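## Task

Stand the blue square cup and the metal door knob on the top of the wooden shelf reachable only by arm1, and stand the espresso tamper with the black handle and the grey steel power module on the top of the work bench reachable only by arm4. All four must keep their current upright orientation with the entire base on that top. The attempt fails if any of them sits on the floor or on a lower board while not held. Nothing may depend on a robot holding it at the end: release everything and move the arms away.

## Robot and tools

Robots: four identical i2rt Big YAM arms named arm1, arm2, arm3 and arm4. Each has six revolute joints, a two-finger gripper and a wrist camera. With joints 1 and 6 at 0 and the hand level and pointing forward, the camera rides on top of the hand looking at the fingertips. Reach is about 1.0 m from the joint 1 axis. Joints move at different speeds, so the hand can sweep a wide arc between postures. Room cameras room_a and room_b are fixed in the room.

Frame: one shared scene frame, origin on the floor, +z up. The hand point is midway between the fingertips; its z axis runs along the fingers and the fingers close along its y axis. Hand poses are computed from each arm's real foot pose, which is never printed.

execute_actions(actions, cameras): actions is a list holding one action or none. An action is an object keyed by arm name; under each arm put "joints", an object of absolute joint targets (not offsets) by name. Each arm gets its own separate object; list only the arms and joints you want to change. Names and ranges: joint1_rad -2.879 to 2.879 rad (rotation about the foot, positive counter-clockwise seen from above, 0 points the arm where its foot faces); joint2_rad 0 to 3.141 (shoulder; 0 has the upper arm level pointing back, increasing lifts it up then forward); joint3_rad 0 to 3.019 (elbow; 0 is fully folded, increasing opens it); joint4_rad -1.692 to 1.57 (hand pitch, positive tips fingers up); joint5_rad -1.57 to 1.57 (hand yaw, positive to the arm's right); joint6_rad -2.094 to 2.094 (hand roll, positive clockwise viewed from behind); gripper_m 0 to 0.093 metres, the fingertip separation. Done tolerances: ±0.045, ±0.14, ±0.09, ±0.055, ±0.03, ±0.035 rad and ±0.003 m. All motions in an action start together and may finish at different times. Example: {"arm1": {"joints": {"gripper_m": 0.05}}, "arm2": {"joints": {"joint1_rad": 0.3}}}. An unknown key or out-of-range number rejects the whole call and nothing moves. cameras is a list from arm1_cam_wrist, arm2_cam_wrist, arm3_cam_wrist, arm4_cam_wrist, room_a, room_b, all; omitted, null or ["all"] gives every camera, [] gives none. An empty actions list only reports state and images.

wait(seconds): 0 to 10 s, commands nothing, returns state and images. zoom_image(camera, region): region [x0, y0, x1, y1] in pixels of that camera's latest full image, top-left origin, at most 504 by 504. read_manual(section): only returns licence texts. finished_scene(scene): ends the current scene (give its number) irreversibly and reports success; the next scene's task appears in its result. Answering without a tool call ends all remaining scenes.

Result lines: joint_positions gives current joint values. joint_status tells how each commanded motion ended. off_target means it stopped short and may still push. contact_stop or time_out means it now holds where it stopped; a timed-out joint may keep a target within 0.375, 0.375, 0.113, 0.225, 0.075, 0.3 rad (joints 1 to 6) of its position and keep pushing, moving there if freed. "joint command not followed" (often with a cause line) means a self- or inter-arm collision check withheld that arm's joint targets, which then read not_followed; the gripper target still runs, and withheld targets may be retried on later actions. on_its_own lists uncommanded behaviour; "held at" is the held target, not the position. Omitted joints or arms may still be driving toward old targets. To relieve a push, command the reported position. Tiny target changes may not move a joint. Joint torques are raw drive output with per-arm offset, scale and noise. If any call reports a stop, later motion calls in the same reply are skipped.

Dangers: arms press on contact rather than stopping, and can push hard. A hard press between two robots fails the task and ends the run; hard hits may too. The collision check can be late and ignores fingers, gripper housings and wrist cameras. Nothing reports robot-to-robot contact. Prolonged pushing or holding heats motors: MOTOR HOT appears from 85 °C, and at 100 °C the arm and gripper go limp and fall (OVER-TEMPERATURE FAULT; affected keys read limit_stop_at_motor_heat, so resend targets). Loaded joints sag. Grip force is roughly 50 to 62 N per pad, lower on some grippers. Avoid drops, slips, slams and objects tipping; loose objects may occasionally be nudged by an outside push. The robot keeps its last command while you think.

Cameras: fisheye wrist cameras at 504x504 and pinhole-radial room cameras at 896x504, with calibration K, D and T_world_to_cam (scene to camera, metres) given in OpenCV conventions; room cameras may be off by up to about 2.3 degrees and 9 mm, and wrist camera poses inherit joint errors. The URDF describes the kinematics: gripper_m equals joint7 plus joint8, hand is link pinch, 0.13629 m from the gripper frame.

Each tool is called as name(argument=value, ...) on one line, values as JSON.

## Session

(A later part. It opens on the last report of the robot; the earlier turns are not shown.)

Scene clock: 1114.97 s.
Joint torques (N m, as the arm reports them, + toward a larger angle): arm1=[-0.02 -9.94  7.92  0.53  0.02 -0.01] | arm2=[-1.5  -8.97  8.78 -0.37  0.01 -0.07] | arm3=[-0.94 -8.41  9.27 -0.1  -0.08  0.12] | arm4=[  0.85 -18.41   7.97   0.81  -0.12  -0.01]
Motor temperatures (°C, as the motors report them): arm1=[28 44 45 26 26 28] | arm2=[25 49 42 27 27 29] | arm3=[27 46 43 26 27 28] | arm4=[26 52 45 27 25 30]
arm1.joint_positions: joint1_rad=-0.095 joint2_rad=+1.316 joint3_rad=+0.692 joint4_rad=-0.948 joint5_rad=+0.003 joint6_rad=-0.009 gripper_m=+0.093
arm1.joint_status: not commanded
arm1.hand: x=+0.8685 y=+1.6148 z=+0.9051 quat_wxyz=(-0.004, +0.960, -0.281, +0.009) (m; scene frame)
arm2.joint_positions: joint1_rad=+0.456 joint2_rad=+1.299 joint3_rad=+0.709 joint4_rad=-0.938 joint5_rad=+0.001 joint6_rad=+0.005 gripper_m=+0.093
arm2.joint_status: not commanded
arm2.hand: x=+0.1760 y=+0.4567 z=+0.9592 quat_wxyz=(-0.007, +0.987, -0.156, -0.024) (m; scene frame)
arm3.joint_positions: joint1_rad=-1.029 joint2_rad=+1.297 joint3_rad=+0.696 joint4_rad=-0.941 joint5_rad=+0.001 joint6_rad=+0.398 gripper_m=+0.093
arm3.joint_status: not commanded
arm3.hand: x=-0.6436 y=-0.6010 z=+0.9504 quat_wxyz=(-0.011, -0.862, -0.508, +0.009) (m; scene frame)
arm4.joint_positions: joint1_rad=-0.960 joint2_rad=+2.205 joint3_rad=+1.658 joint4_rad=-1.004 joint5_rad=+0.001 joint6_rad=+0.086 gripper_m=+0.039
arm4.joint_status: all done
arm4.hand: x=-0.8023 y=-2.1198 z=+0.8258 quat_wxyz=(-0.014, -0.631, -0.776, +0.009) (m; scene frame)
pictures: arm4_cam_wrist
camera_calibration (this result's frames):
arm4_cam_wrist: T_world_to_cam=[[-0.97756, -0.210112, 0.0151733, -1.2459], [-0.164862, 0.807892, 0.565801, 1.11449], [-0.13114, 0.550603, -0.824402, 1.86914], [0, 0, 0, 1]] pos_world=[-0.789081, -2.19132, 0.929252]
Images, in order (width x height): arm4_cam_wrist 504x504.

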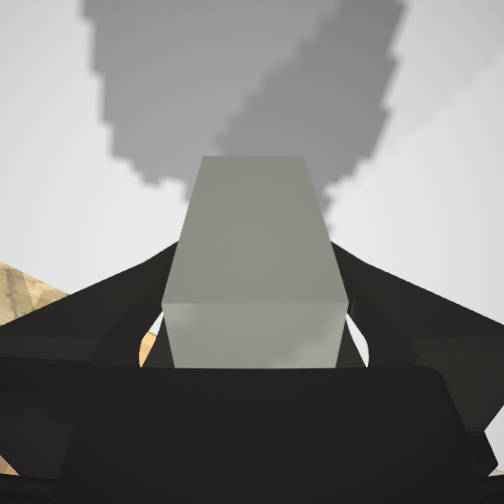

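execute_actions(actions=[{"arm4": {"joints": {"gripper_m": 0.093}}}], cameras=["arm4_cam_wrist"])

execute_actions(actions=[{"arm4": {"joints": {"joint2_rad": 1.85, "joint3_rad": 1.45}}}])

Scene clock: 1119.10 s.
Joint torques (N m, as the arm reports them, + toward a larger angle): arm1=[-0.13 -9.96  7.93  0.52  0.03 -0.01] | arm2=[-1.42 -9.    8.76 -0.37  0.   -0.09] | arm3=[-0.87 -8.71  9.28 -0.09 -0.08  0.11] | arm4=[  1.   -18.76   8.04   0.78  -0.12  -0.02]
Motor temperatures (°C, as the motors report them): arm1=[28 43 45 26 26 28] | arm2=[25 48 42 27 27 29] | arm3=[27 46 43 26 27 28] | arm4=[26 52 45 27 25 30]
arm1.joint_positions: joint1_rad=-0.095 joint2_rad=+1.316 joint3_rad=+0.692 joint4_rad=-0.948 joint5_rad=+0.003 joint6_rad=-0.009 gripper_m=+0.093
arm1.joint_status: not commanded
arm1.hand: x=+0.8685 y=+1.6148 z=+0.9051 quat_wxyz=(-0.004, +0.960, -0.281, +0.009) (m; scene frame)
arm2.joint_positions: joint1_rad=+0.456 joint2_rad=+1.299 joint3_rad=+0.709 joint4_rad=-0.938 joint5_rad=+0.001 joint6_rad=+0.005 gripper_m=+0.093
arm2.joint_status: not commanded
arm2.hand: x=+0.1760 y=+0.4567 z=+0.9592 quat_wxyz=(-0.007, +0.987, -0.156, -0.024) (m; scene frame)
arm3.joint_positions: joint1_rad=-1.029 joint2_rad=+1.297 joint3_rad=+0.696 joint4_rad=-0.941 joint5_rad=+0.001 joint6_rad=+0.398 gripper_m=+0.093
arm3.joint_status: not commanded
arm3.hand: x=-0.6436 y=-0.6010 z=+0.9504 quat_wxyz=(-0.011, -0.862, -0.508, +0.009) (m; scene frame)
arm4.joint_positions: joint1_rad=-0.960 joint2_rad=+2.205 joint3_rad=+1.658 joint4_rad=-1.004 joint5_rad=+0.001 joint6_rad=+0.086 gripper_m=+0.093
arm4.joint_status: all done
arm4.hand: x=-0.8023 y=-2.1198 z=+0.8258 quat_wxyz=(-0.014, -0.631, -0.776, +0.009) (m; scene frame)
pictures: arm4_cam_wrist
camera_calibration (this result's frames):
arm4_cam_wrist: T_world_to_cam=[[-0.97756, -0.210112, 0.0151733, -1.2459], [-0.164862, 0.807892, 0.565801, 1.11449], [-0.13114, 0.550603, -0.824402, 1.86914], [0, 0, 0, 1]] pos_world=[-0.789081, -2.19132, 0.929252]
Images, in order (width x height): arm4_cam_wrist 504x504.

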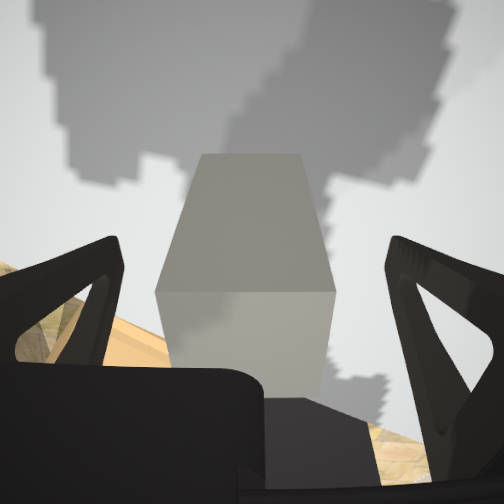

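Scene clock: 1120.43 s.
Joint torques (N m, as the arm reports them, + toward a larger angle): arm1=[-0.12 -9.87  7.95  0.54  0.02 -0.01] | arm2=[-1.49 -8.97  8.81 -0.39  0.   -0.09] | arm3=[-0.73 -8.66  9.25 -0.14 -0.08  0.12] | arm4=[  0.88 -13.34   7.74   0.89  -0.13  -0.02]
Motor temperatures (°C, as the motors report them): arm1=[28 43 45 26 26 28] | arm2=[25 48 42 27 27 29] | arm3=[27 46 43 26 27 28] | arm4=[26 52 45 27 25 30]
arm1.joint_positions: joint1_rad=-0.095 joint2_rad=+1.316 joint3_rad=+0.692 joint4_rad=-0.948 joint5_rad=+0.003 joint6_rad=-0.009 gripper_m=+0.093
arm1.joint_status: not commanded
arm1.hand: x=+0.8685 y=+1.6148 z=+0.9051 quat_wxyz=(-0.004, +0.960, -0.281, +0.009) (m; scene frame)
arm2.joint_positions: joint1_rad=+0.456 joint2_rad=+1.299 joint3_rad=+0.709 joint4_rad=-0.938 joint5_rad=+0.001 joint6_rad=+0.005 gripper_m=+0.093
arm2.joint_status: not commanded
arm2.hand: x=+0.1760 y=+0.4567 z=+0.9592 quat_wxyz=(-0.007, +0.987, -0.156, -0.024) (m; scene frame)
arm3.joint_positions: joint1_rad=-1.029 joint2_rad=+1.297 joint3_rad=+0.696 joint4_rad=-0.941 joint5_rad=+0.001 joint6_rad=+0.398 gripper_m=+0.093
arm3.joint_status: not commanded
arm3.hand: x=-0.6436 y=-0.6010 z=+0.9504 quat_wxyz=(-0.011, -0.862, -0.508, +0.009) (m; scene frame)
arm4.joint_positions: joint1_rad=-0.960 joint2_rad=+1.839 joint3_rad=+1.448 joint4_rad=-0.998 joint5_rad=+0.001 joint6_rad=+0.086 gripper_m=+0.093
arm4.joint_status: all done
arm4.hand: x=-0.8165 y=-2.0736 z=+0.9647 quat_wxyz=(-0.081, -0.628, -0.772, +0.055) (m; scene frame)
pictures: arm1_cam_wrist, arm2_cam_wrist, arm3_cam_wrist, arm4_cam_wrist, room_a, room_b
camera_calibration (this result's frames):
arm1_cam_wrist: T_world_to_cam=[[0.541655, 0.840416, 0.0176452, -1.84011], [0.672948, -0.446108, 0.590024, -0.396001], [0.503737, -0.307715, -0.807193, 0.910532], [0, 0, 0, 1]] pos_world=[0.804522, 1.64998, 1.00109]
arm2_cam_wrist: T_world_to_cam=[[0.321282, 0.946965, 0.00587645, -0.492466], [0.797865, -0.274028, 0.536955, -0.522079], [0.510088, -0.167825, -0.843591, 0.923158], [0, 0, 0, 1]] pos_world=[0.103877, 0.478214, 1.06199]
arm3_cam_wrist: T_world_to_cam=[[-0.863722, 0.503716, -0.015967, -0.238921], [0.40862, 0.718502, 0.562836, 0.165844], [0.294982, 0.479609, -0.826414, 1.38737], [0, 0, 0, 1]] pos_world=[-0.683378, -0.664206, 1.04938]
arm4_cam_wrist: T_world_to_cam=[[-0.978017, -0.208515, 0.00192422, -1.23641], [-0.187897, 0.88524, 0.425494, 1.27311], [-0.0904252, 0.415779, -0.904959, 1.78773], [0, 0, 0, 1]] pos_world=[-0.808362, -2.12811, 1.0785]
Images, in order (width x height): arm1_cam_wrist 504x504, arm2_cam_wrist 504x504, arm3_cam_wrist 504x504, arm4_cam_wrist 504x504, room_a 896x504, room_b 896x504.

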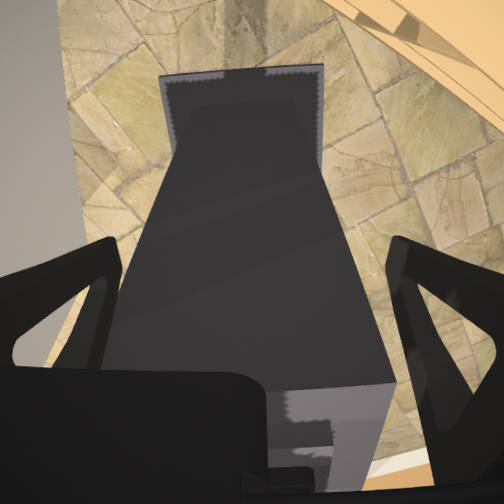

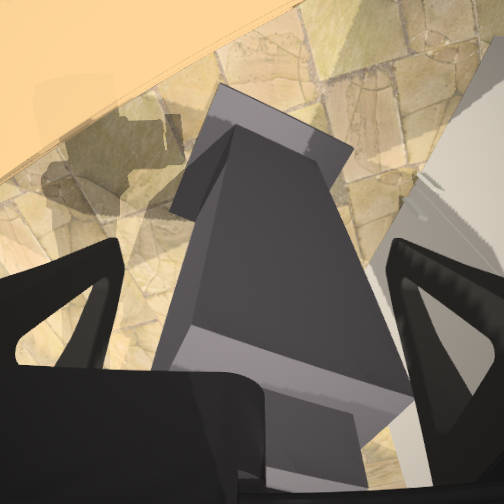

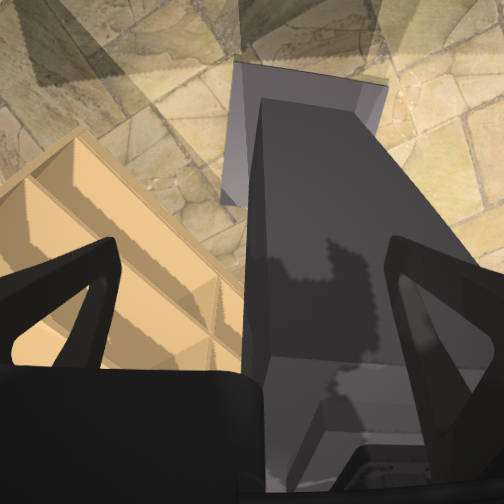

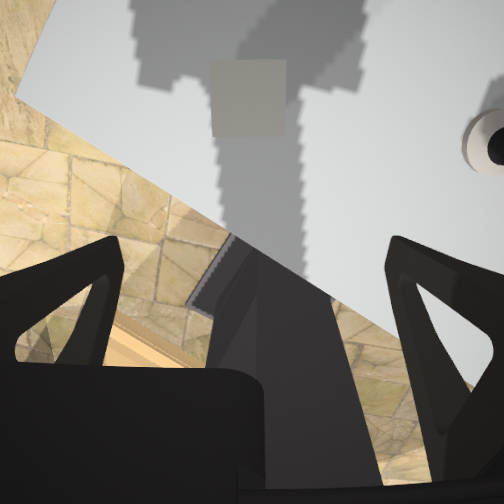

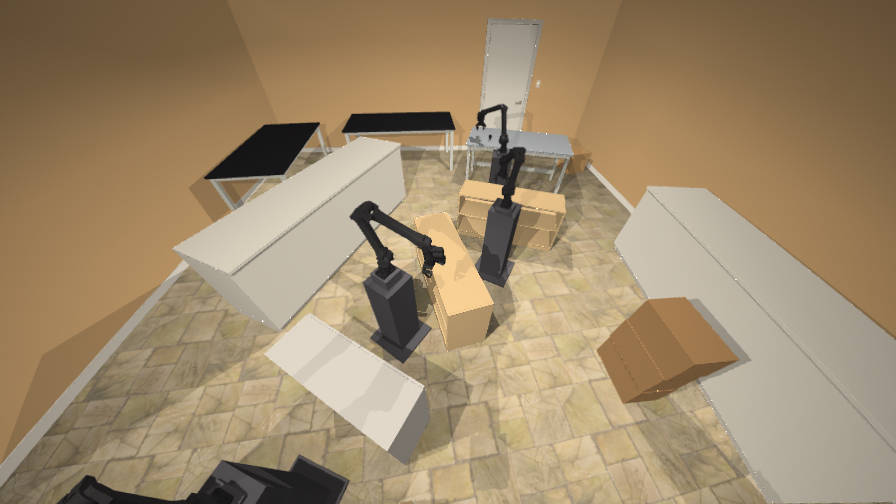

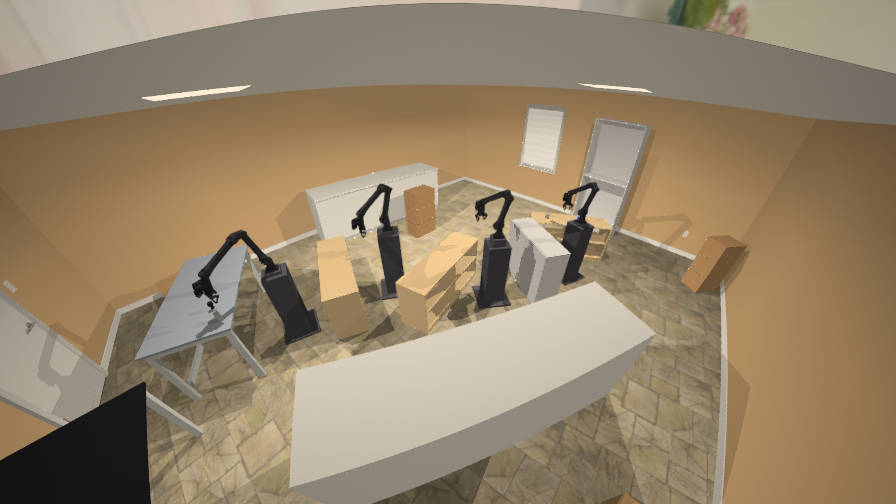

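zoom_image(camera="room_b", region=[515, 180, 625, 270])

Region (515, 180, 625, 270) of room_b's 896x504 image, scaled by 4.582, with more detail than that image has; it fills the top 412 rows of this view, and the rest is white.

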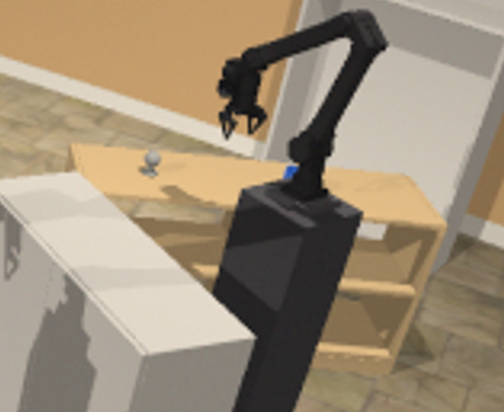

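finished_scene(scene=1)

The scene is finished: the task was done.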